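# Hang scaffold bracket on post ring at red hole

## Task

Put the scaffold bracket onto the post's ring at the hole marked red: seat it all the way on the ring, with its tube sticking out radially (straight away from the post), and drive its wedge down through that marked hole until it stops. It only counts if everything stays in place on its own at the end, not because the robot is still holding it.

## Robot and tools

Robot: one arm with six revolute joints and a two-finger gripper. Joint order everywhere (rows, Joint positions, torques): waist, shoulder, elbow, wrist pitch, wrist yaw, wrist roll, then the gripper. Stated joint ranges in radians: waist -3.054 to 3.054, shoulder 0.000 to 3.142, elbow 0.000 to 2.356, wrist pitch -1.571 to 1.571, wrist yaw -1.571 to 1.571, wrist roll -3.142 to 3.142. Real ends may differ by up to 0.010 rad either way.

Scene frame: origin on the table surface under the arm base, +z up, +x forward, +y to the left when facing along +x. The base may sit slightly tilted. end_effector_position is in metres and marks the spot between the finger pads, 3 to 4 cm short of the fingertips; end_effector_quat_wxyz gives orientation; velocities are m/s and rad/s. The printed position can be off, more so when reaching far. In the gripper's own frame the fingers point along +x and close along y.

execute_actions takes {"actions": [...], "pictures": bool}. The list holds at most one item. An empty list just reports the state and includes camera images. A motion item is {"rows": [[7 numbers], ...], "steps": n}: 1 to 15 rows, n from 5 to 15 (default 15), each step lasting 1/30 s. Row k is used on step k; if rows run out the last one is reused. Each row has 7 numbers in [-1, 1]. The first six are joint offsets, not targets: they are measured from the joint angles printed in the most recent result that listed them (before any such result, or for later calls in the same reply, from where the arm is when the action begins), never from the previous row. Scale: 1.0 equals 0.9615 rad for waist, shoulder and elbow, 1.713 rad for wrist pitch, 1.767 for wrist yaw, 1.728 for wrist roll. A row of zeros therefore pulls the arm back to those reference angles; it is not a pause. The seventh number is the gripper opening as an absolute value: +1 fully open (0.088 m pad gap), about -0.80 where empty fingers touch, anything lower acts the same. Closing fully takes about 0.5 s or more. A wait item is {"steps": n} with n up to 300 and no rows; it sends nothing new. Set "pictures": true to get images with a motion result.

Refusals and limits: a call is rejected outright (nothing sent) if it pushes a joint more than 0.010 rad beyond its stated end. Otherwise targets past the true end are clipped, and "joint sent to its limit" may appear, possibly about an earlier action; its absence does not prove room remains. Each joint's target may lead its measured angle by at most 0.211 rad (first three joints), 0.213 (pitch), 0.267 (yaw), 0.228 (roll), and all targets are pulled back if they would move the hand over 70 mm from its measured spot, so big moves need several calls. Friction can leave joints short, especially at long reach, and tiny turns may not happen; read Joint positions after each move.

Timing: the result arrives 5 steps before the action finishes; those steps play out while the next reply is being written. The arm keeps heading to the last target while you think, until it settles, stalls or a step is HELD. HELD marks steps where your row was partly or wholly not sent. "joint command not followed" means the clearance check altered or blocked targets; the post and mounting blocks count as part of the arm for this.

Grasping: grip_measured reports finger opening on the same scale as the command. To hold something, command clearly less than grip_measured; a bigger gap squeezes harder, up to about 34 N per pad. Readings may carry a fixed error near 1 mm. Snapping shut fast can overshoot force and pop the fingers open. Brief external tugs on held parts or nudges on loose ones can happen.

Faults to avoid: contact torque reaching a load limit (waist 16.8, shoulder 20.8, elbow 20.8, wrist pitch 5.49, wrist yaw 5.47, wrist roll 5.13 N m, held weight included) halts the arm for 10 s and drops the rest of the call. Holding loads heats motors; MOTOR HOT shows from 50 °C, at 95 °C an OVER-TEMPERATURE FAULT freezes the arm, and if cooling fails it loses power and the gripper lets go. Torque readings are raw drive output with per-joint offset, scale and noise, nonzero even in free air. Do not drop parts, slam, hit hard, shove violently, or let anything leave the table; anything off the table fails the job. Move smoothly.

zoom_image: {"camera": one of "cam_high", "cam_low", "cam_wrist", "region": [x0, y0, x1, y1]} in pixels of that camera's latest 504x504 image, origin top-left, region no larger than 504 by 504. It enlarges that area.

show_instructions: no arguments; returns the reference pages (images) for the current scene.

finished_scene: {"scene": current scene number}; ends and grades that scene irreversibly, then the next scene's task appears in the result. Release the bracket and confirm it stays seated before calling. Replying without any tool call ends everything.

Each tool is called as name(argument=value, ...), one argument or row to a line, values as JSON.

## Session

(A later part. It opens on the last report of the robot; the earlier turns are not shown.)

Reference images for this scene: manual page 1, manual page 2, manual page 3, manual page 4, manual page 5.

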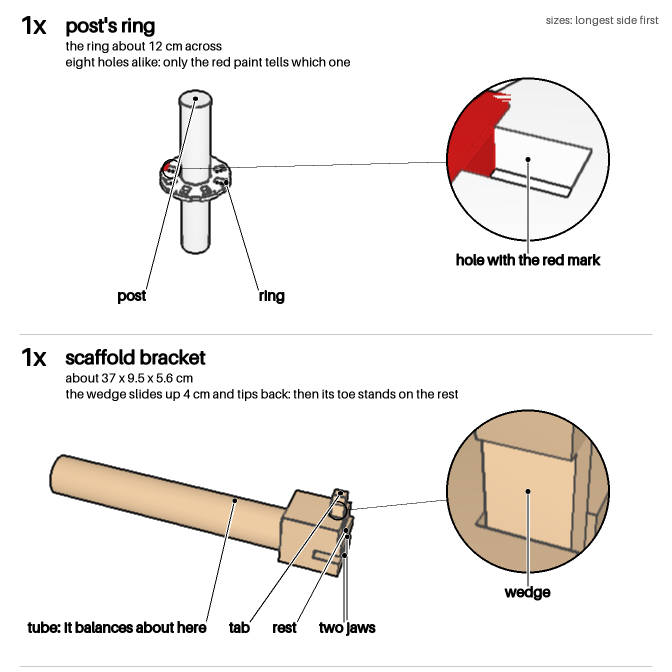

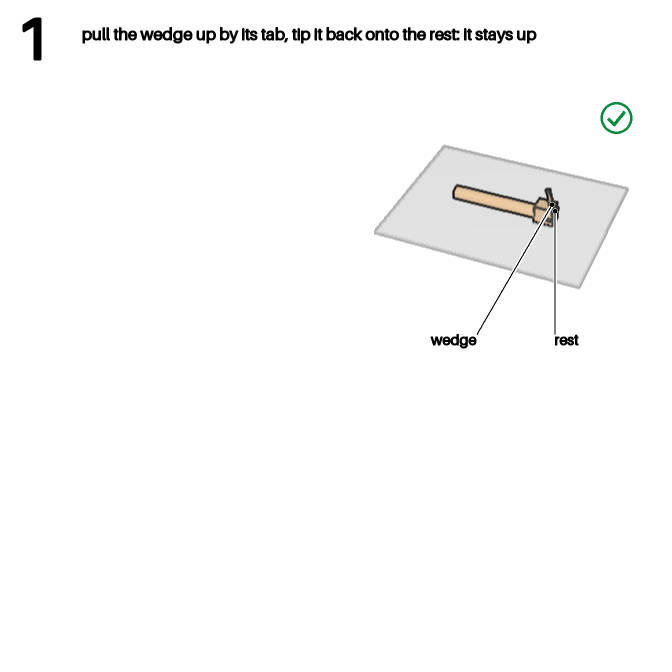

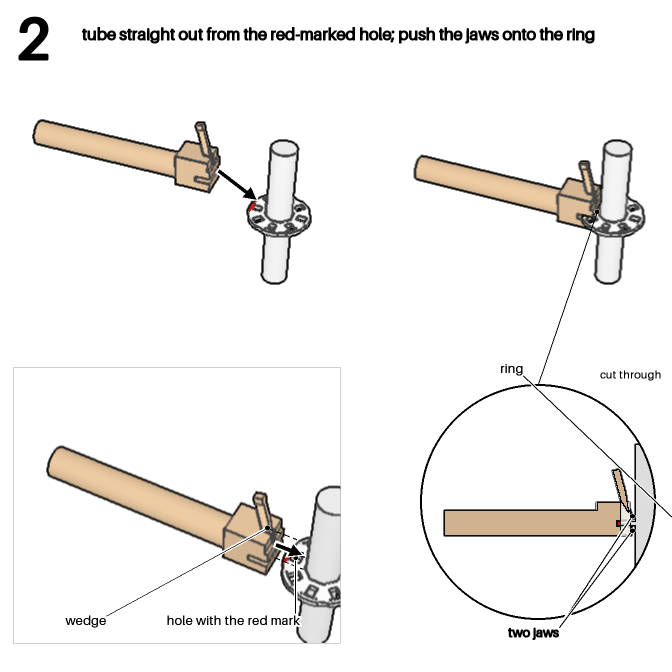

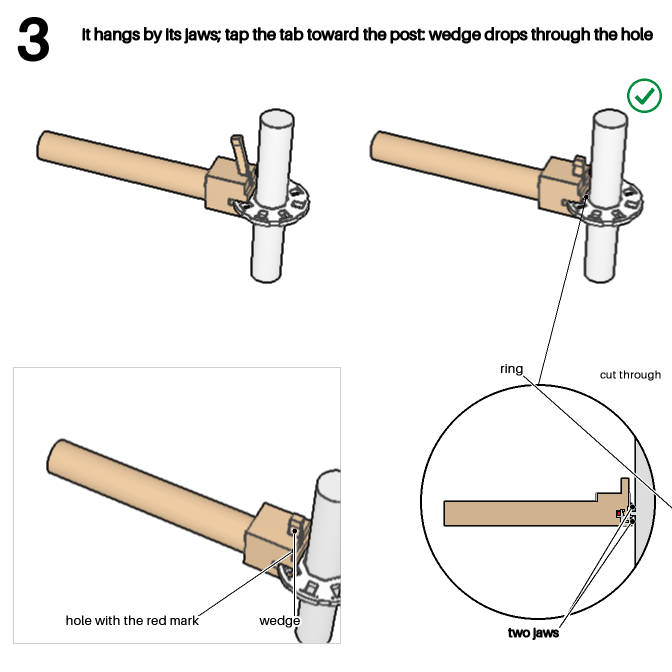

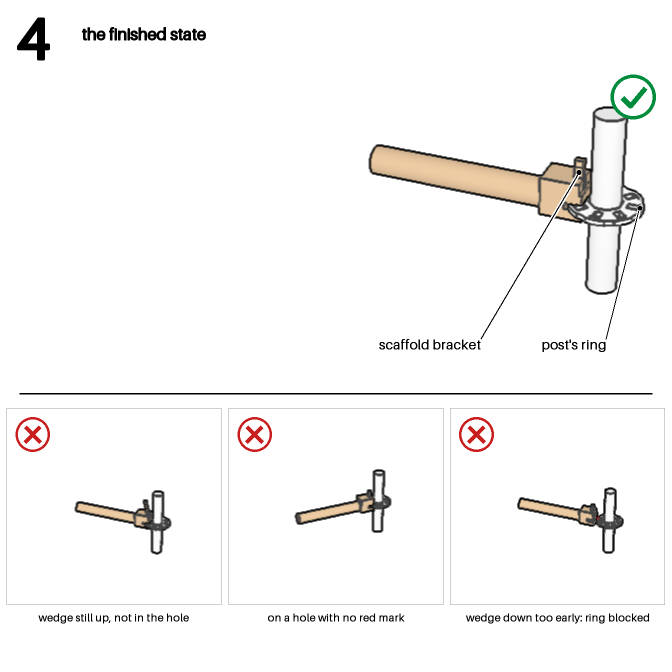

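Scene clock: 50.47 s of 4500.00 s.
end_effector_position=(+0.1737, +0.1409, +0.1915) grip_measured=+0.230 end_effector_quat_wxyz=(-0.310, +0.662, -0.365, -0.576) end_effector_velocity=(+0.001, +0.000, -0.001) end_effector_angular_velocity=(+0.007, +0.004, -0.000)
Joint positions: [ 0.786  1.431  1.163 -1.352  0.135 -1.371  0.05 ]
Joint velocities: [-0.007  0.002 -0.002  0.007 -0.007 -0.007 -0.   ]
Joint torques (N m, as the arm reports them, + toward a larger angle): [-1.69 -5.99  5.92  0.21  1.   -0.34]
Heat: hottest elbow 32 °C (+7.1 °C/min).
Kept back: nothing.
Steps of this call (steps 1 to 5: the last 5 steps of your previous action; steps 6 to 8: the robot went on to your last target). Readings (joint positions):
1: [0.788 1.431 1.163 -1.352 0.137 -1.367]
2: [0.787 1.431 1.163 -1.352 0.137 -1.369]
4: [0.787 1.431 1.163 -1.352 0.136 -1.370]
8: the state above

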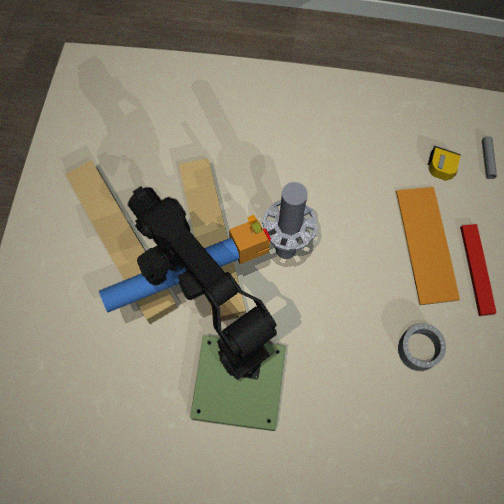

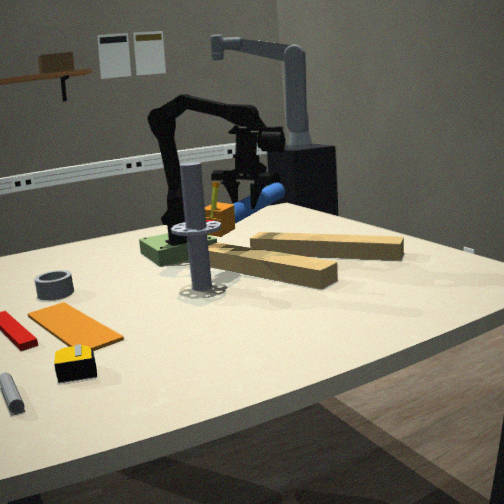

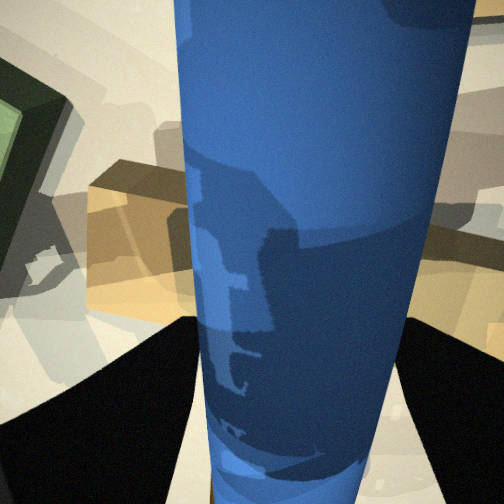

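execute_actions(
  actions=[
    {"rows": [[0.006,0,0.02,0,0.012,0.006,-1],[0.006,0,0.022,-0.001,0.012,0.006,-1],[0.006,0,0.024,-0.002,0.012,0.006,-1],[0.006,0,0.026,-0.003,0.012,0.006,-1],[0.006,0,0.028,-0.005,0.012,0.006,-1],[0.006,0,0.03,-0.006,0.012,0.006,-1],[0.006,0,0.032,-0.007,0.012,0.006,-1],[0.006,0,0.034,-0.008,0.012,0.006,-1],[0.006,0,0.036,-0.009,0.012,0.006,-1],[0.006,0,0.038,-0.010,0.012,0.006,-1],[0.006,0,0.04,-0.011,0.012,0.006,-1],[0.006,0,0.042,-0.012,0.012,0.006,-1],[0.006,0,0.044,-0.013,0.012,0.006,-1],[0.006,0,0.046,-0.015,0.012,0.006,-1],[0.006,0,0.048,-0.016,0.012,0.006,-1]], "steps": 15},
  ],
)

execute_actions(
  actions=[
    {"steps": 8},
  ],
  pictures=true,
)

zoom_image(
  camera="cam_low",
  region=[190, 180, 250, 240],
)

Scene clock: 51.90 s of 4500.00 s.
end_effector_position=(+0.1745, +0.1415, +0.1937) grip_measured=+0.231 end_effector_quat_wxyz=(-0.311, +0.664, -0.367, -0.573) end_effector_velocity=(-0.000, -0.001, +0.016) end_effector_angular_velocity=(-0.008, -0.002, +0.010)
Joint positions: [ 0.79   1.435  1.174 -1.36   0.142 -1.363  0.05 ]
Joint velocities: [ 0.002 -0.002  0.061 -0.066  0.007 -0.007 -0.   ]
Joint torques (N m, as the arm reports them, + toward a larger angle): [ 0.15 -5.52  6.39  0.05  0.58  0.07]
Heat: hottest elbow 32 °C (+6.9 °C/min).
Steps of this call (steps 1 to 15: the robot went on to your last target; steps 16 to 33: nothing new was sent; steps 34 to 43: the first 10 steps of this action). Readings (joint positions):
34: [0.785 1.431 1.163 -1.352 0.134 -1.373]
35: [0.786 1.432 1.163 -1.352 0.135 -1.372]
37: [0.789 1.433 1.163 -1.352 0.139 -1.368]
41: [0.790 1.435 1.169 -1.356 0.141 -1.364]
43: the state above

Scene clock: 52.17 s of 4500.00 s.
end_effector_position=(+0.1747, +0.1415, +0.1972) grip_measured=+0.230 end_effector_quat_wxyz=(-0.311, +0.665, -0.367, -0.572) end_effector_velocity=(-0.002, -0.004, +0.006) end_effector_angular_velocity=(-0.014, +0.005, +0.005)
Joint positions: [ 0.79   1.435  1.187 -1.373  0.143 -1.363  0.05 ]
Joint velocities: [-0.002 -0.007  0.017 -0.037  0.007 -0.007  0.   ]
Joint torques (N m, as the arm reports them, + toward a larger angle): [ 0.07 -5.57  6.31  0.02  0.52  0.06]
Heat: hottest elbow 33 °C (+8.1 °C/min).
Kept back: nothing.
Steps of this call (steps 1 to 5: the last 5 steps of your previous action; steps 6 to 8: the robot went on to your last target). Readings (joint positions):
1: [0.790 1.435 1.176 -1.361 0.142 -1.363]
2: [0.790 1.435 1.178 -1.363 0.143 -1.363]
4: [0.790 1.435 1.182 -1.367 0.143 -1.363]
8: the state above

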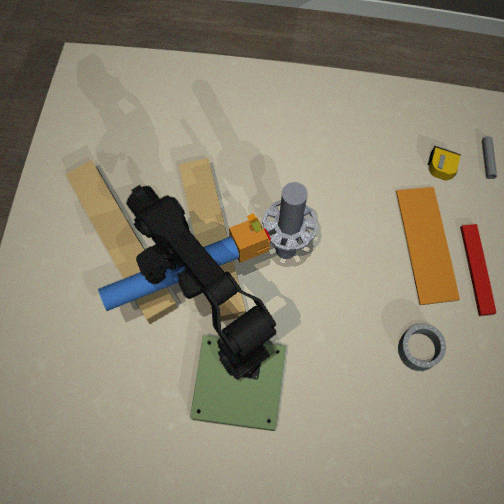

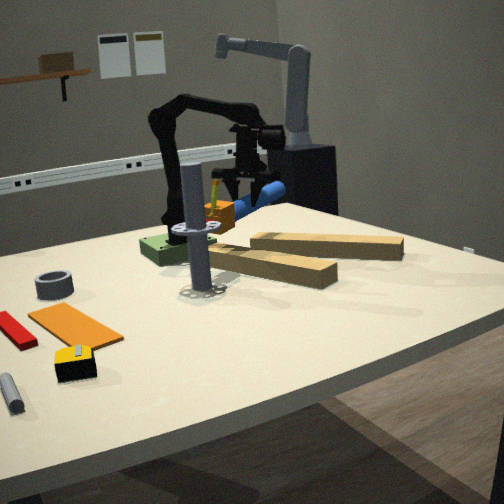

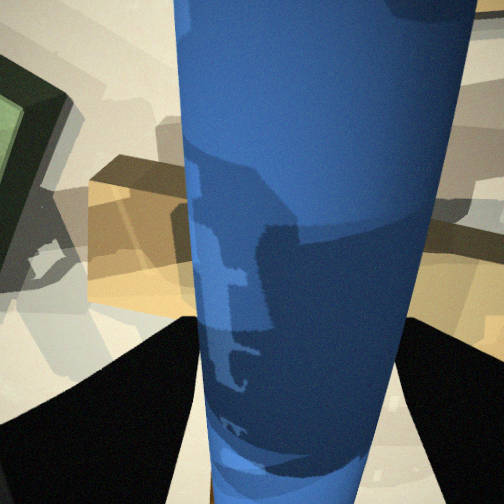

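Region (190, 180, 250, 240) of cam_low's 504x504 image, scaled by 8.400, with more detail than that image has.

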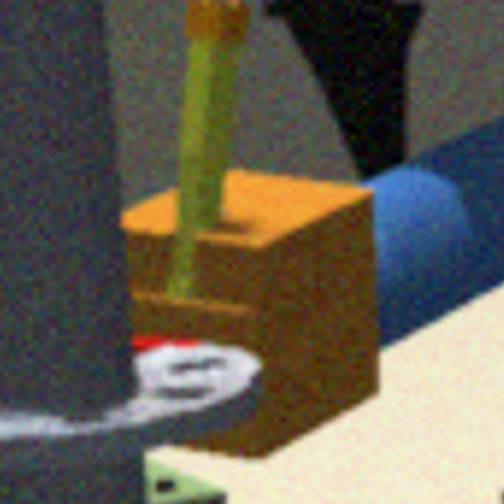

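execute_actions(
  actions=[
    {"rows": [[-0.006,0,0.015,0,0.006,-0.003,-1],[-0.012,0,0.015,0,0.006,-0.007,-1],[-0.018,0,0.015,0,0.006,-0.01,-1],[-0.024,0,0.015,0,0.006,-0.013,-1],[-0.03,0,0.015,0,0.006,-0.017,-1]], "steps": 12},
  ],
)

execute_actions(
  actions=[
    {"steps": 6},
  ],
)

Scene clock: 52.57 s of 4500.00 s.
end_effector_position=(+0.1749, +0.1411, +0.1970) grip_measured=+0.231 end_effector_quat_wxyz=(-0.310, +0.661, -0.366, -0.577) end_effector_velocity=(-0.002, -0.002, -0.001) end_effector_angular_velocity=(+0.028, +0.049, +0.032)
Joint positions: [ 0.781  1.436  1.188 -1.374  0.132 -1.376  0.05 ]
Joint velocities: [-0.032 -0.002 -0.002 -0.007 -0.051 -0.066 -0.   ]
Joint torques (N m, as the arm reports them, + toward a larger angle): [-1.83 -5.16  5.73  0.45  0.96 -0.37]
Heat: hottest elbow 33 °C (+8.0 °C/min).
Steps of this call (steps 1 to 5: the robot went on to your last target; steps 6 to 12: the first 7 steps of this action). Readings (joint positions):
6: [0.790 1.435 1.188 -1.374 0.144 -1.363]
7: [0.790 1.436 1.188 -1.374 0.143 -1.364]
9: [0.786 1.436 1.188 -1.374 0.138 -1.370]
12: the state above

Scene clock: 52.77 s of 4500.00 s.
end_effector_position=(+0.1749, +0.1410, +0.1969) grip_measured=+0.231 end_effector_quat_wxyz=(-0.310, +0.660, -0.365, -0.579) end_effector_velocity=(-0.001, -0.000, +0.001) end_effector_angular_velocity=(+0.002, +0.010, +0.019)
Joint positions: [ 0.778  1.436  1.188 -1.374  0.129 -1.38   0.05 ]
Joint velocities: [-0.002 -0.002  0.002 -0.007 -0.007 -0.022 -0.   ]
Joint torques (N m, as the arm reports them, + toward a larger angle): [-1.85 -5.23  5.74  0.48  1.08 -0.36]
Heat: hottest elbow 33 °C (+8.0 °C/min).
Kept back: nothing.
Steps of this call (steps 1 to 5: the last 5 steps of your previous action; step 6: the robot went on to your last target). Readings (joint positions):
1: [0.780 1.436 1.188 -1.374 0.131 -1.378]
2: [0.780 1.436 1.188 -1.374 0.130 -1.379]
4: [0.779 1.436 1.188 -1.374 0.129 -1.380]
6: the state above

execute_actions(
  actions=[
    {"rows": [[0.031,0,0,0,0.012,0.028,-1],[0.031,0,0,0,0.012,0.028,-1],[0.031,0,0,0,0.012,0.028,-1],[0.031,-0.03,-0.023,0.023,0.012,0.028,-1],[0.031,-0.06,-0.046,0.046,0.012,0.028,-1],[0.031,-0.09,-0.07,0.069,0.012,0.028,-1]], "steps": 15},
  ],
)

execute_actions(
  actions=[
    {"steps": 8},
  ],
  pictures=true,
)

zoom_image(
  camera="cam_low",
  region=[190, 180, 250, 240],
)

zoom_image(
  camera="cam_high",
  region=[200, 180, 340, 280],
)

Scene clock: 54.90 s of 4500.00 s.
end_effector_position=(+0.1758, +0.1475, +0.1937) grip_measured=+0.231 end_effector_quat_wxyz=(-0.350, +0.670, -0.340, -0.559) end_effector_velocity=(+0.005, +0.006, +0.015) end_effector_angular_velocity=(+0.182, -0.168, -0.037)
Joint positions: [ 0.805  1.374  1.124 -1.276  0.142 -1.335  0.05 ]
Joint velocities: [-0.002 -0.173 -0.085  0.154 -0.007  0.037 -0.   ]
Joint torques (N m, as the arm reports them, + toward a larger angle): [ 0.22 -6.17  5.17  0.95  0.31  0.03]
Heat: hottest elbow 33 °C (+7.7 °C/min).
Steps of this call (steps 1 to 15: the robot went on to your last target; steps 16 to 54: nothing new was sent; steps 55 to 64: the first 10 steps of this action). Readings (joint positions):
55: [0.780 1.436 1.188 -1.373 0.131 -1.378]
56: [0.787 1.437 1.188 -1.373 0.139 -1.365]
58: [0.797 1.437 1.183 -1.368 0.142 -1.348]
62: [0.804 1.390 1.132 -1.287 0.142 -1.338]
64: the state above

Scene clock: 55.17 s of 4500.00 s.
end_effector_position=(+0.1767, +0.1486, +0.1937) grip_measured=+0.231 end_effector_quat_wxyz=(-0.356, +0.671, -0.335, -0.557) end_effector_velocity=(-0.004, -0.003, -0.005) end_effector_angular_velocity=(-0.015, +0.025, +0.005)
Joint positions: [ 0.805  1.366  1.116 -1.26   0.142 -1.334  0.05 ]
Joint velocities: [-0.002  0.002 -0.017 -0.007 -0.007 -0.007  0.   ]
Joint torques (N m, as the arm reports them, + toward a larger angle): [ 0.15 -6.8   5.25  0.86  0.32  0.05]
Heat: hottest elbow 33 °C (+7.6 °C/min).
Kept back: nothing.
Steps of this call (steps 1 to 5: the last 5 steps of your previous action; steps 6 to 8: the robot went on to your last target). Readings (joint positions):
1: [0.805 1.370 1.121 -1.270 0.142 -1.335]
2: [0.805 1.368 1.120 -1.266 0.142 -1.334]
4: [0.805 1.367 1.119 -1.262 0.142 -1.334]
8: the state above

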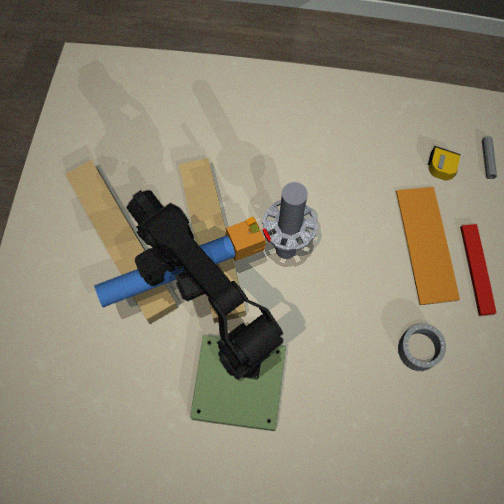

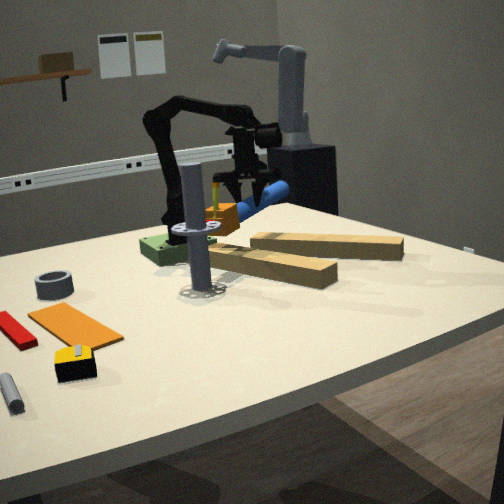

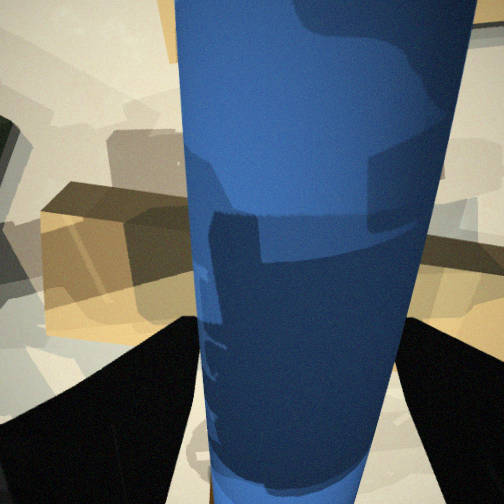

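Region (190, 180, 250, 240) of cam_low's 504x504 image, scaled by 8.400, with more detail than that image has.

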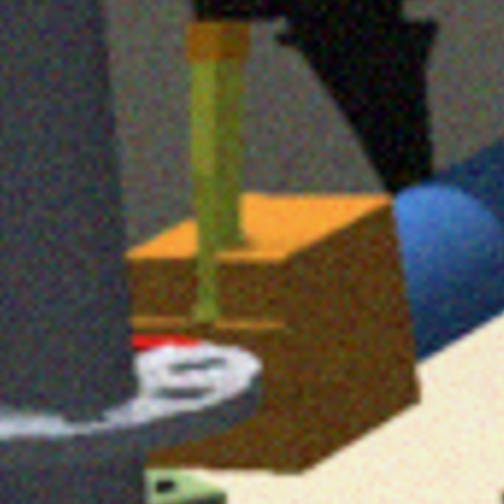

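Region (200, 180, 340, 280) of cam_high's 504x504 image, scaled by 3.600, with more detail than that image has; it fills the top 360 rows of this view, and the rest is white.

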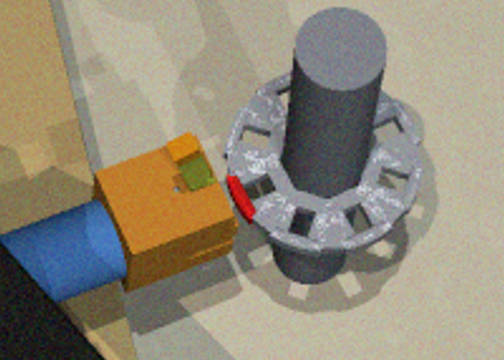

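execute_actions(
  actions=[
    {"rows": [[-0.02,0.02,0.074,-0.019,0.004,-0.011,-1]], "steps": 15},
  ],
)

execute_actions(
  actions=[
    {"steps": 8},
  ],
  pictures=true,
)

zoom_image(
  camera="cam_low",
  region=[190, 180, 250, 240],
)

zoom_image(
  camera="cam_high",
  region=[200, 180, 340, 280],
)

Scene clock: 55.90 s of 4500.00 s.
end_effector_position=(+0.1825, +0.1493, +0.2017) grip_measured=+0.231 end_effector_quat_wxyz=(-0.355, +0.671, -0.336, -0.558) end_effector_velocity=(-0.004, -0.002, -0.005) end_effector_angular_velocity=(-0.014, +0.045, +0.001)
Joint positions: [ 0.789  1.388  1.165 -1.29   0.141 -1.35   0.05 ]
Joint velocities: [-0.007  0.017 -0.002 -0.022 -0.022 -0.007 -0.   ]
Joint torques (N m, as the arm reports them, + toward a larger angle): [-0.39 -5.41  6.68  0.44  0.35 -0.07]
Heat: hottest elbow 33 °C (+7.5 °C/min).
Steps of this call (steps 1 to 12: the robot went on to your last target; steps 13 to 22: the first 10 steps of this action). Readings (joint positions):
13: [0.804 1.369 1.122 -1.264 0.141 -1.335]
14: [0.800 1.376 1.132 -1.276 0.141 -1.340]
16: [0.793 1.384 1.150 -1.279 0.141 -1.345]
20: [0.789 1.387 1.165 -1.288 0.141 -1.349]
22: the state above

Scene clock: 56.17 s of 4500.00 s.
end_effector_position=(+0.1826, +0.1494, +0.2014) grip_measured=+0.231 end_effector_quat_wxyz=(-0.354, +0.671, -0.337, -0.558) end_effector_velocity=(+0.000, +0.001, -0.000) end_effector_angular_velocity=(+0.009, +0.000, +0.005)
Joint positions: [ 0.789  1.39   1.166 -1.29   0.141 -1.35   0.05 ]
Joint velocities: [-0.002 -0.002 -0.002  0.007 -0.007 -0.007  0.   ]
Joint torques (N m, as the arm reports them, + toward a larger angle): [-0.39 -5.42  6.66  0.41  0.35 -0.09]
Heat: hottest elbow 33 °C (+7.5 °C/min).
Kept back: nothing.
Steps of this call (steps 1 to 5: the last 5 steps of your previous action; steps 6 to 8: the robot went on to your last target). Readings (joint positions):
1: [0.789 1.388 1.165 -1.290 0.141 -1.350]
2: [0.789 1.389 1.165 -1.290 0.141 -1.350]
4: [0.789 1.390 1.165 -1.290 0.141 -1.350]
8: the state above

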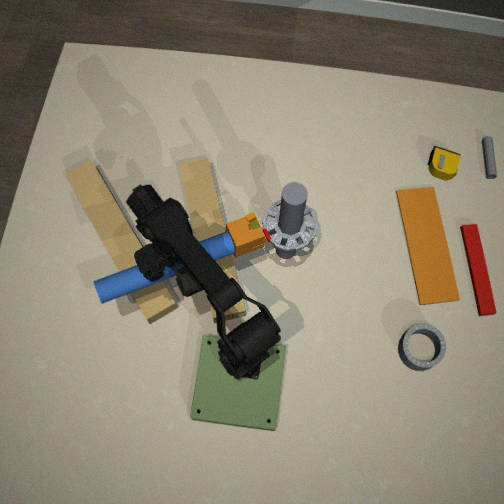

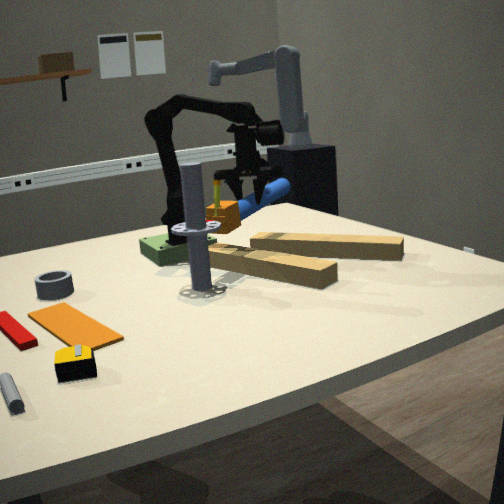

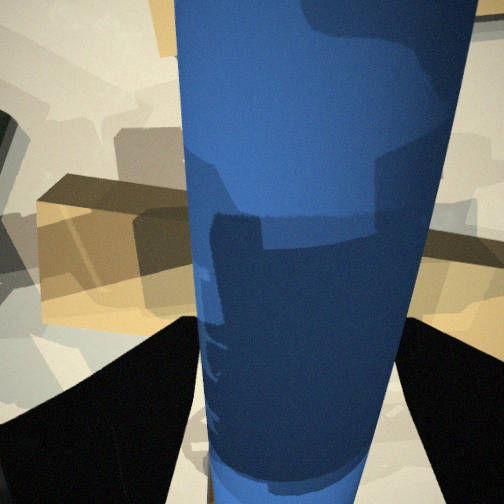

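Region (190, 180, 250, 240) of cam_low's 504x504 image, scaled by 8.400, with more detail than that image has.

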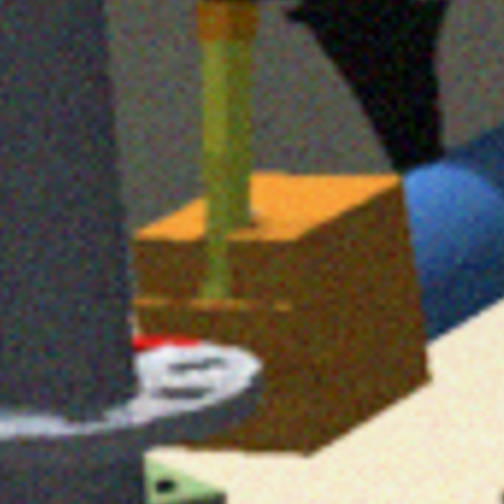

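Region (200, 180, 340, 280) of cam_high's 504x504 image, scaled by 3.600, with more detail than that image has; it fills the top 360 rows of this view, and the rest is white.

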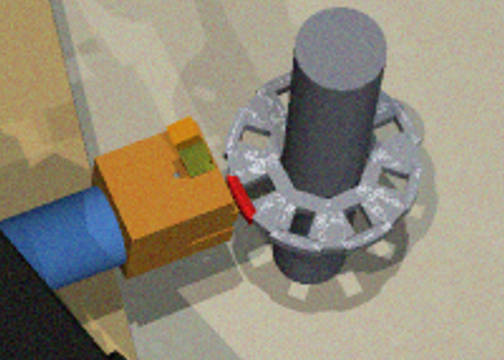

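execute_actions(
  actions=[
    {"rows": [[-0.008,0,0.02,0,0.004,-0.004,-1],[-0.016,-0.001,0.02,0,0.004,-0.009,-1],[-0.024,-0.002,0.02,-0.001,0.004,-0.013,-1],[-0.032,-0.003,0.02,-0.002,0.004,-0.018,-1],[-0.04,-0.004,0.02,-0.002,0.004,-0.022,-1],[-0.048,-0.005,0.02,-0.003,0.004,-0.027,-1],[-0.056,-0.006,0.02,-0.003,0.004,-0.031,-1],[-0.064,-0.007,0.02,-0.004,0.004,-0.036,-1]], "steps": 15},
  ],
)

execute_actions(
  actions=[
    {"steps": 8},
  ],
  pictures=true,
)

zoom_image(
  camera="cam_low",
  region=[190, 180, 250, 240],
)

Scene clock: 56.90 s of 4500.00 s.
end_effector_position=(+0.1852, +0.1458, +0.2015) grip_measured=+0.231 end_effector_quat_wxyz=(-0.352, +0.664, -0.335, -0.568) end_effector_velocity=(-0.003, -0.001, -0.002) end_effector_angular_velocity=(+0.045, +0.063, +0.039)
Joint positions: [ 0.754  1.392  1.169 -1.294  0.115 -1.39   0.05 ]
Joint velocities: [-0.046 -0.002 -0.002 -0.007 -0.081 -0.081 -0.   ]
Joint torques (N m, as the arm reports them, + toward a larger angle): [-2.26 -5.91  6.05  0.43  1.43 -0.46]
Heat: hottest elbow 33 °C (+7.4 °C/min).
Steps of this call (steps 1 to 12: the robot went on to your last target; steps 13 to 22: the first 10 steps of this action). Readings (joint positions):
13: [0.789 1.390 1.166 -1.290 0.141 -1.351]
14: [0.787 1.391 1.166 -1.290 0.141 -1.354]
16: [0.778 1.392 1.166 -1.290 0.141 -1.364]
20: [0.760 1.392 1.169 -1.294 0.123 -1.383]
22: the state above

Scene clock: 57.17 s of 4500.00 s.
end_effector_position=(+0.1849, +0.1455, +0.2014) grip_measured=+0.231 end_effector_quat_wxyz=(-0.351, +0.663, -0.334, -0.571) end_effector_velocity=(-0.001, -0.001, +0.001) end_effector_angular_velocity=(+0.003, +0.007, +0.000)
Joint positions: [ 0.751  1.392  1.169 -1.295  0.111 -1.397  0.05 ]
Joint velocities: [-0.007 -0.002  0.002 -0.007 -0.007 -0.007 -0.   ]
Joint torques (N m, as the arm reports them, + toward a larger angle): [-2.38 -6.04  6.09  0.48  1.56 -0.45]
Heat: hottest elbow 33 °C (+7.3 °C/min).
Kept back: nothing.
Steps of this call (steps 1 to 5: the last 5 steps of your previous action; steps 6 to 8: the robot went on to your last target). Readings (joint positions):
1: [0.753 1.392 1.169 -1.294 0.114 -1.393]
2: [0.753 1.392 1.169 -1.295 0.112 -1.394]
4: [0.752 1.392 1.169 -1.295 0.112 -1.396]
8: the state above

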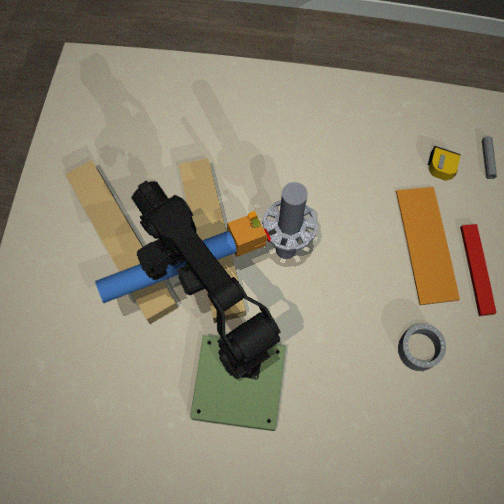

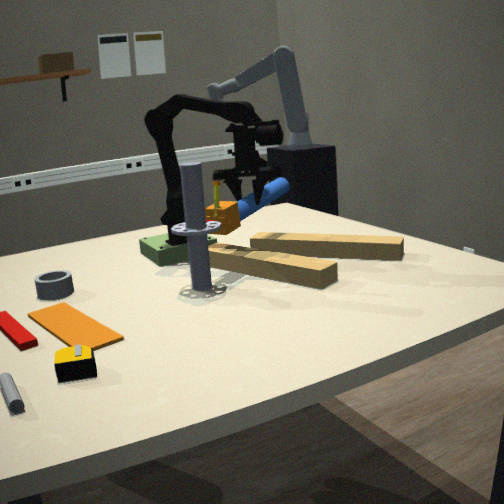

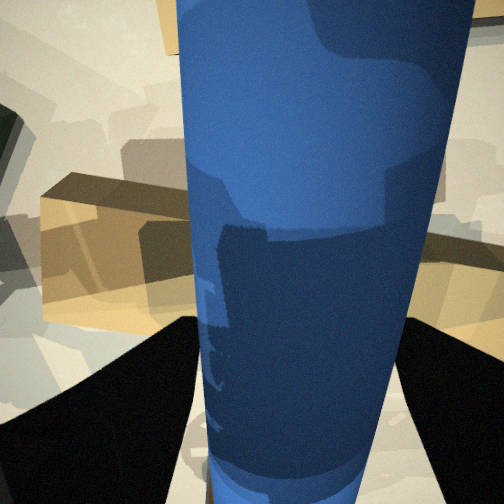

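Region (190, 180, 250, 240) of cam_low's 504x504 image, scaled by 8.400, with more detail than that image has.

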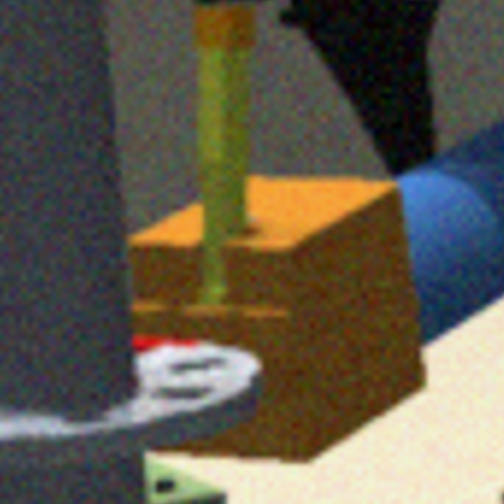

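execute_actions(
  actions=[
    {"rows": [[0.03,0,0.02,0,0.017,0.024,-1],[0.03,0,0.02,0,0.017,0.024,-1],[0.03,0,0.02,0,0.017,0.024,-1],[0.03,0,0.03,-0.005,0.017,0.024,-1],[0.03,0,0.04,-0.011,0.017,0.024,-1]], "steps": 15},
  ],
)

execute_actions(
  actions=[
    {"steps": 8},
  ],
  pictures=true,
)

zoom_image(
  camera="cam_low",
  region=[190, 180, 250, 240],
)

Scene clock: 57.73 s of 4500.00 s.
end_effector_position=(+0.1839, +0.1485, +0.2047) grip_measured=+0.231 end_effector_quat_wxyz=(-0.353, +0.667, -0.339, -0.561) end_effector_velocity=(+0.003, +0.007, +0.008) end_effector_angular_velocity=(+0.029, -0.021, +0.015)
Joint positions: [ 0.777  1.397  1.185 -1.308  0.132 -1.359  0.05 ]
Joint velocities: [ 0.007 -0.002  0.027  0.007 -0.007 -0.007 -0.   ]
Joint torques (N m, as the arm reports them, + toward a larger angle): [ 0.21 -5.61  6.47  0.29  0.34  0.06]
Heat: hottest elbow 33 °C (+7.3 °C/min).
Steps of this call (steps 1 to 7: the robot went on to your last target; steps 8 to 17: the first 10 steps of this action). Readings (joint positions):
8: [0.754 1.392 1.169 -1.295 0.114 -1.395]
9: [0.761 1.392 1.169 -1.295 0.124 -1.387]
11: [0.770 1.395 1.170 -1.295 0.132 -1.371]
15: [0.776 1.397 1.182 -1.308 0.132 -1.360]
17: the state above

Scene clock: 58.00 s of 4500.00 s.
end_effector_position=(+0.1835, +0.1482, +0.2048) grip_measured=+0.231 end_effector_quat_wxyz=(-0.353, +0.667, -0.340, -0.562) end_effector_velocity=(-0.003, -0.003, +0.001) end_effector_angular_velocity=(-0.018, +0.008, +0.009)
Joint positions: [ 0.777  1.397  1.186 -1.312  0.132 -1.357  0.05 ]
Joint velocities: [ 0.002 -0.002  0.002 -0.022  0.007 -0.007  0.   ]
Joint torques (N m, as the arm reports them, + toward a larger angle): [ 0.19 -5.64  6.66  0.4   0.33  0.03]
Heat: hottest elbow 33 °C (+7.2 °C/min).
Kept back: nothing.
Steps of this call (steps 1 to 5: the last 5 steps of your previous action; steps 6 to 8: the robot went on to your last target). Readings (joint positions):
1: [0.777 1.397 1.186 -1.309 0.132 -1.358]
2: [0.777 1.397 1.186 -1.310 0.132 -1.358]
4: [0.777 1.397 1.186 -1.311 0.132 -1.358]
8: the state above

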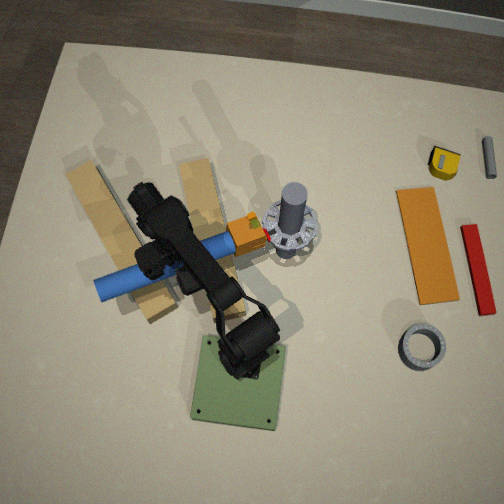

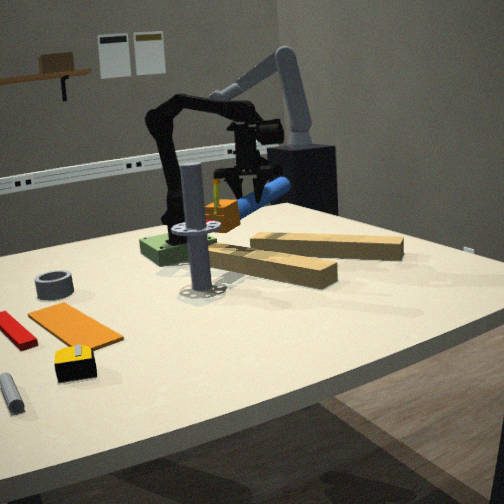

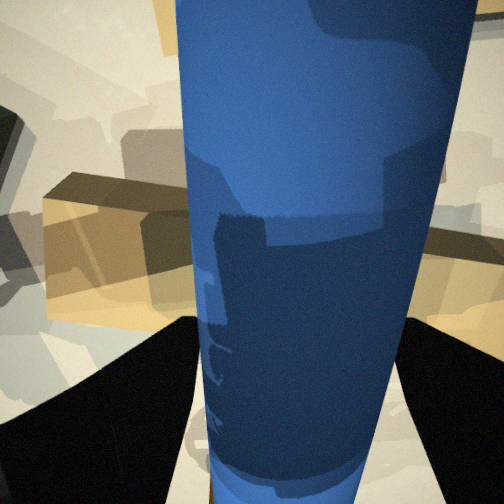

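Region (190, 180, 250, 240) of cam_low's 504x504 image, scaled by 8.400, with more detail than that image has.

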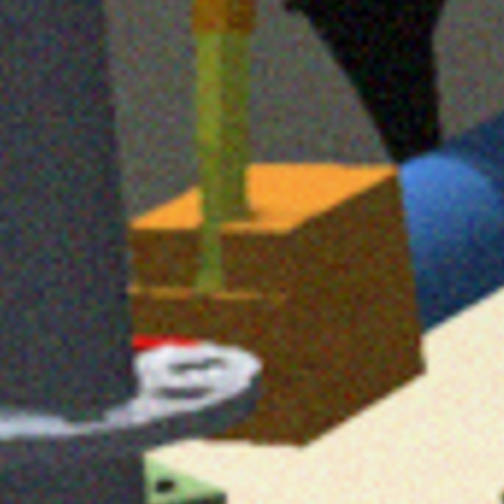

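Ledge at ~291 (51 px). Gentle test push.

execute_actions(
  actions=[
    {"rows": [[-0.006,0,0.015,0,0.008,-0.003,-1],[-0.012,0,0.015,0,0.008,-0.007,-1],[-0.018,-0.001,0.015,-0.001,0.008,-0.01,-1],[-0.024,-0.002,0.015,-0.001,0.008,-0.013,-1],[-0.03,-0.003,0.015,-0.002,0.008,-0.017,-1],[-0.036,-0.004,0.015,-0.002,0.008,-0.02,-1],[-0.042,-0.004,0.015,-0.002,0.008,-0.023,-1]], "steps": 15},
  ],
)

execute_actions(
  actions=[
    {"steps": 6},
  ],
)

Scene clock: 58.57 s of 4500.00 s.
end_effector_position=(+0.1852, +0.1458, +0.2043) grip_measured=+0.231 end_effector_quat_wxyz=(-0.350, +0.664, -0.339, -0.567) end_effector_velocity=(-0.003, -0.001, +0.000) end_effector_angular_velocity=(+0.012, +0.018, +0.016)
Joint positions: [ 0.758  1.399  1.187 -1.313  0.121 -1.383  0.05 ]
Joint velocities: [-0.007 -0.007 -0.002 -0.007 -0.022 -0.022  0.   ]
Joint torques (N m, as the arm reports them, + toward a larger angle): [-2.01 -5.73  5.89  0.47  1.04 -0.34]
Heat: hottest elbow 33 °C (+7.2 °C/min).
Steps of this call (steps 1 to 7: the robot went on to your last target; steps 8 to 17: the first 10 steps of this action). Readings (joint positions):
8: [0.777 1.397 1.186 -1.312 0.132 -1.357]
9: [0.776 1.398 1.186 -1.312 0.132 -1.358]
11: [0.770 1.399 1.186 -1.312 0.132 -1.367]
15: [0.759 1.399 1.187 -1.313 0.124 -1.379]
17: the state above

Scene clock: 58.77 s of 4500.00 s.
end_effector_position=(+0.1851, +0.1456, +0.2043) grip_measured=+0.231 end_effector_quat_wxyz=(-0.350, +0.663, -0.339, -0.568) end_effector_velocity=(-0.004, -0.004, +0.001) end_effector_angular_velocity=(-0.009, +0.019, +0.015)
Joint positions: [ 0.756  1.399  1.187 -1.314  0.119 -1.385  0.05 ]
Joint velocities: [-0.007 -0.007 -0.002 -0.022 -0.007 -0.022  0.   ]
Joint torques (N m, as the arm reports them, + toward a larger angle): [-2.02 -5.66  5.9   0.5   1.17 -0.39]
Heat: hottest elbow 33 °C (+7.1 °C/min).
Kept back: nothing.
Steps of this call (steps 1 to 5: the last 5 steps of your previous action; step 6: the robot went on to your last target). Readings (joint positions):
1: [0.757 1.399 1.187 -1.313 0.120 -1.384]
2: [0.757 1.399 1.187 -1.313 0.120 -1.384]
4: [0.756 1.399 1.187 -1.314 0.119 -1.385]
6: the state above

Blocked. Try higher (~62 px).

execute_actions(
  actions=[
    {"rows": [[0.025,0,0.015,0,0.012,0.016,-1],[0.025,0,0.015,0,0.012,0.016,-1],[0.025,0,0.015,0,0.012,0.016,-1],[0.025,0,0.025,-0.005,0.012,0.016,-1],[0.025,0,0.037,-0.011,0.012,0.016,-1]], "steps": 15},
  ],
)

execute_actions(
  actions=[
    {"steps": 8},
  ],
  pictures=true,
)

zoom_image(
  camera="cam_low",
  region=[190, 180, 250, 240],
)

execute_actions(
  actions=[
    {"rows": [[-0.006,0,0.015,0,0.006,-0.003,-1],[-0.012,0,0.015,0,0.006,-0.007,-1],[-0.018,-0.001,0.015,-0.001,0.006,-0.01,-1],[-0.024,-0.002,0.015,-0.001,0.006,-0.013,-1],[-0.03,-0.003,0.015,-0.002,0.006,-0.017,-1],[-0.036,-0.004,0.015,-0.002,0.006,-0.02,-1],[-0.042,-0.004,0.015,-0.002,0.006,-0.023,-1]], "steps": 15},
  ],
)

execute_actions(
  actions=[
    {"steps": 6},
  ],
)

Scene clock: 59.47 s of 4500.00 s.
end_effector_position=(+0.1834, +0.1480, +0.2065) grip_measured=+0.231 end_effector_quat_wxyz=(-0.349, +0.666, -0.343, -0.563) end_effector_velocity=(-0.003, +0.001, +0.008) end_effector_angular_velocity=(+0.006, +0.005, -0.014)
Joint positions: [ 0.777  1.405  1.2   -1.327  0.132 -1.36   0.05 ]
Joint velocities: [ 0.007 -0.002  0.032 -0.037 -0.007  0.022 -0.   ]
Joint torques (N m, as the arm reports them, + toward a larger angle): [ 0.24 -5.61  6.51  0.28  0.3   0.06]
Heat: hottest elbow 33 °C (+7.1 °C/min).
Steps of this call (steps 1 to 11: the robot went on to your last target; steps 12 to 21: the first 10 steps of this action). Readings (joint positions):
12: [0.758 1.399 1.187 -1.314 0.120 -1.384]
13: [0.763 1.400 1.187 -1.314 0.127 -1.379]
15: [0.770 1.402 1.187 -1.314 0.132 -1.369]
19: [0.776 1.405 1.196 -1.326 0.132 -1.361]
21: the state above

Scene clock: 59.73 s of 4500.00 s.
end_effector_position=(+0.1832, +0.1479, +0.2069) grip_measured=+0.231 end_effector_quat_wxyz=(-0.348, +0.666, -0.343, -0.563) end_effector_velocity=(-0.004, -0.003, -0.002) end_effector_angular_velocity=(-0.014, +0.025, +0.005)
Joint positions: [ 0.777  1.405  1.201 -1.329  0.132 -1.36   0.05 ]
Joint velocities: [-0.002  0.002 -0.002 -0.022 -0.007 -0.007 -0.   ]
Joint torques (N m, as the arm reports them, + toward a larger angle): [ 0.2  -5.62  6.72  0.32  0.31  0.05]
Heat: hottest elbow 33 °C (+7.0 °C/min).
Kept back: nothing.
Steps of this call (steps 1 to 5: the last 5 steps of your previous action; steps 6 to 8: the robot went on to your last target). Readings (joint positions):
1: [0.777 1.405 1.200 -1.327 0.132 -1.360]
2: [0.777 1.405 1.201 -1.328 0.132 -1.360]
4: [0.777 1.405 1.201 -1.329 0.132 -1.360]
8: the state above

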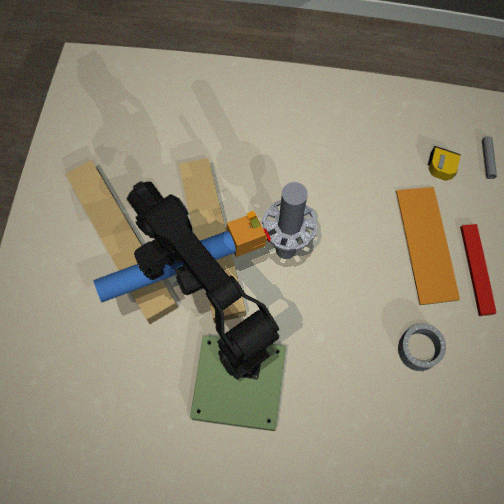

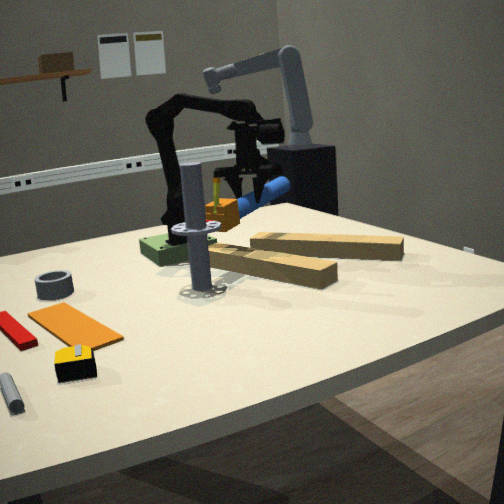

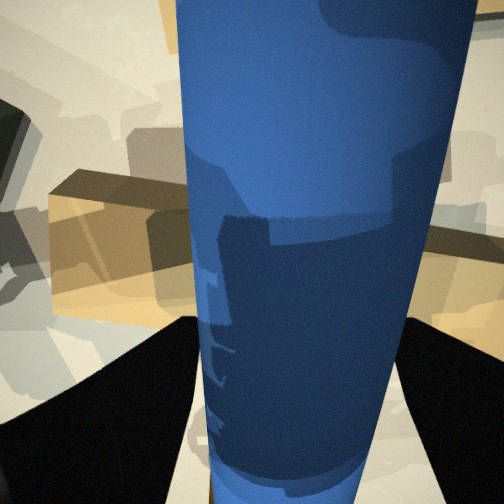

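Region (190, 180, 250, 240) of cam_low's 504x504 image, scaled by 8.400, with more detail than that image has.

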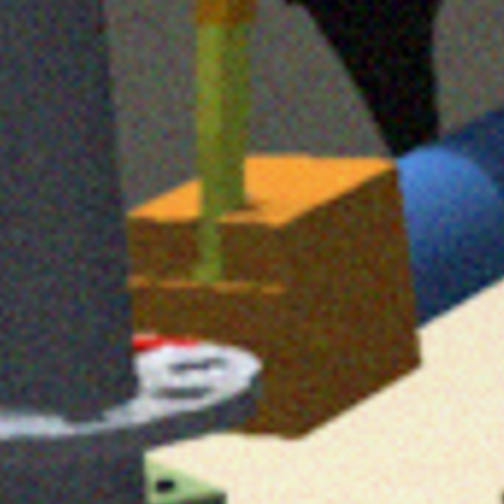

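Scene clock: 60.07 s of 4500.00 s.
end_effector_position=(+0.1849, +0.1453, +0.2063) grip_measured=+0.231 end_effector_quat_wxyz=(-0.346, +0.663, -0.342, -0.569) end_effector_velocity=(-0.003, -0.000, -0.001) end_effector_angular_velocity=(+0.007, +0.022, +0.030)
Joint positions: [ 0.757  1.407  1.201 -1.331  0.12  -1.386  0.05 ]
Joint velocities: [-0.007 -0.002 -0.002 -0.007 -0.022 -0.037 -0.   ]
Joint torques (N m, as the arm reports them, + toward a larger angle): [-1.86 -5.76  5.88  0.44  0.97 -0.3 ]
Heat: hottest elbow 33 °C (+7.1 °C/min).
Steps of this call (steps 1 to 10: the first 10 steps of this action). Readings (joint positions):
1: [0.777 1.405 1.201 -1.329 0.132 -1.360]
2: [0.776 1.405 1.201 -1.329 0.132 -1.361]
4: [0.770 1.406 1.201 -1.329 0.132 -1.369]
8: [0.758 1.407 1.201 -1.331 0.123 -1.382]
10: the state above

Scene clock: 60.27 s of 4500.00 s.
end_effector_position=(+0.1849, +0.1452, +0.2062) grip_measured=+0.231 end_effector_quat_wxyz=(-0.346, +0.662, -0.342, -0.570) end_effector_velocity=(+0.001, +0.000, -0.000) end_effector_angular_velocity=(+0.008, +0.001, +0.015)
Joint positions: [ 0.755  1.407  1.201 -1.331  0.118 -1.388  0.05 ]
Joint velocities: [-0.007 -0.002 -0.002  0.007 -0.007 -0.022 -0.   ]
Joint torques (N m, as the arm reports them, + toward a larger angle): [-1.95 -5.8   5.89  0.46  1.02 -0.34]
Heat: hottest elbow 33 °C (+7.1 °C/min).
Kept back: nothing.
Steps of this call (steps 1 to 5: the last 5 steps of your previous action; step 6: the robot went on to your last target). Readings (joint positions):
1: [0.756 1.407 1.201 -1.331 0.119 -1.387]
2: [0.755 1.407 1.201 -1.331 0.119 -1.387]
4: [0.755 1.407 1.201 -1.331 0.118 -1.388]
6: the state above


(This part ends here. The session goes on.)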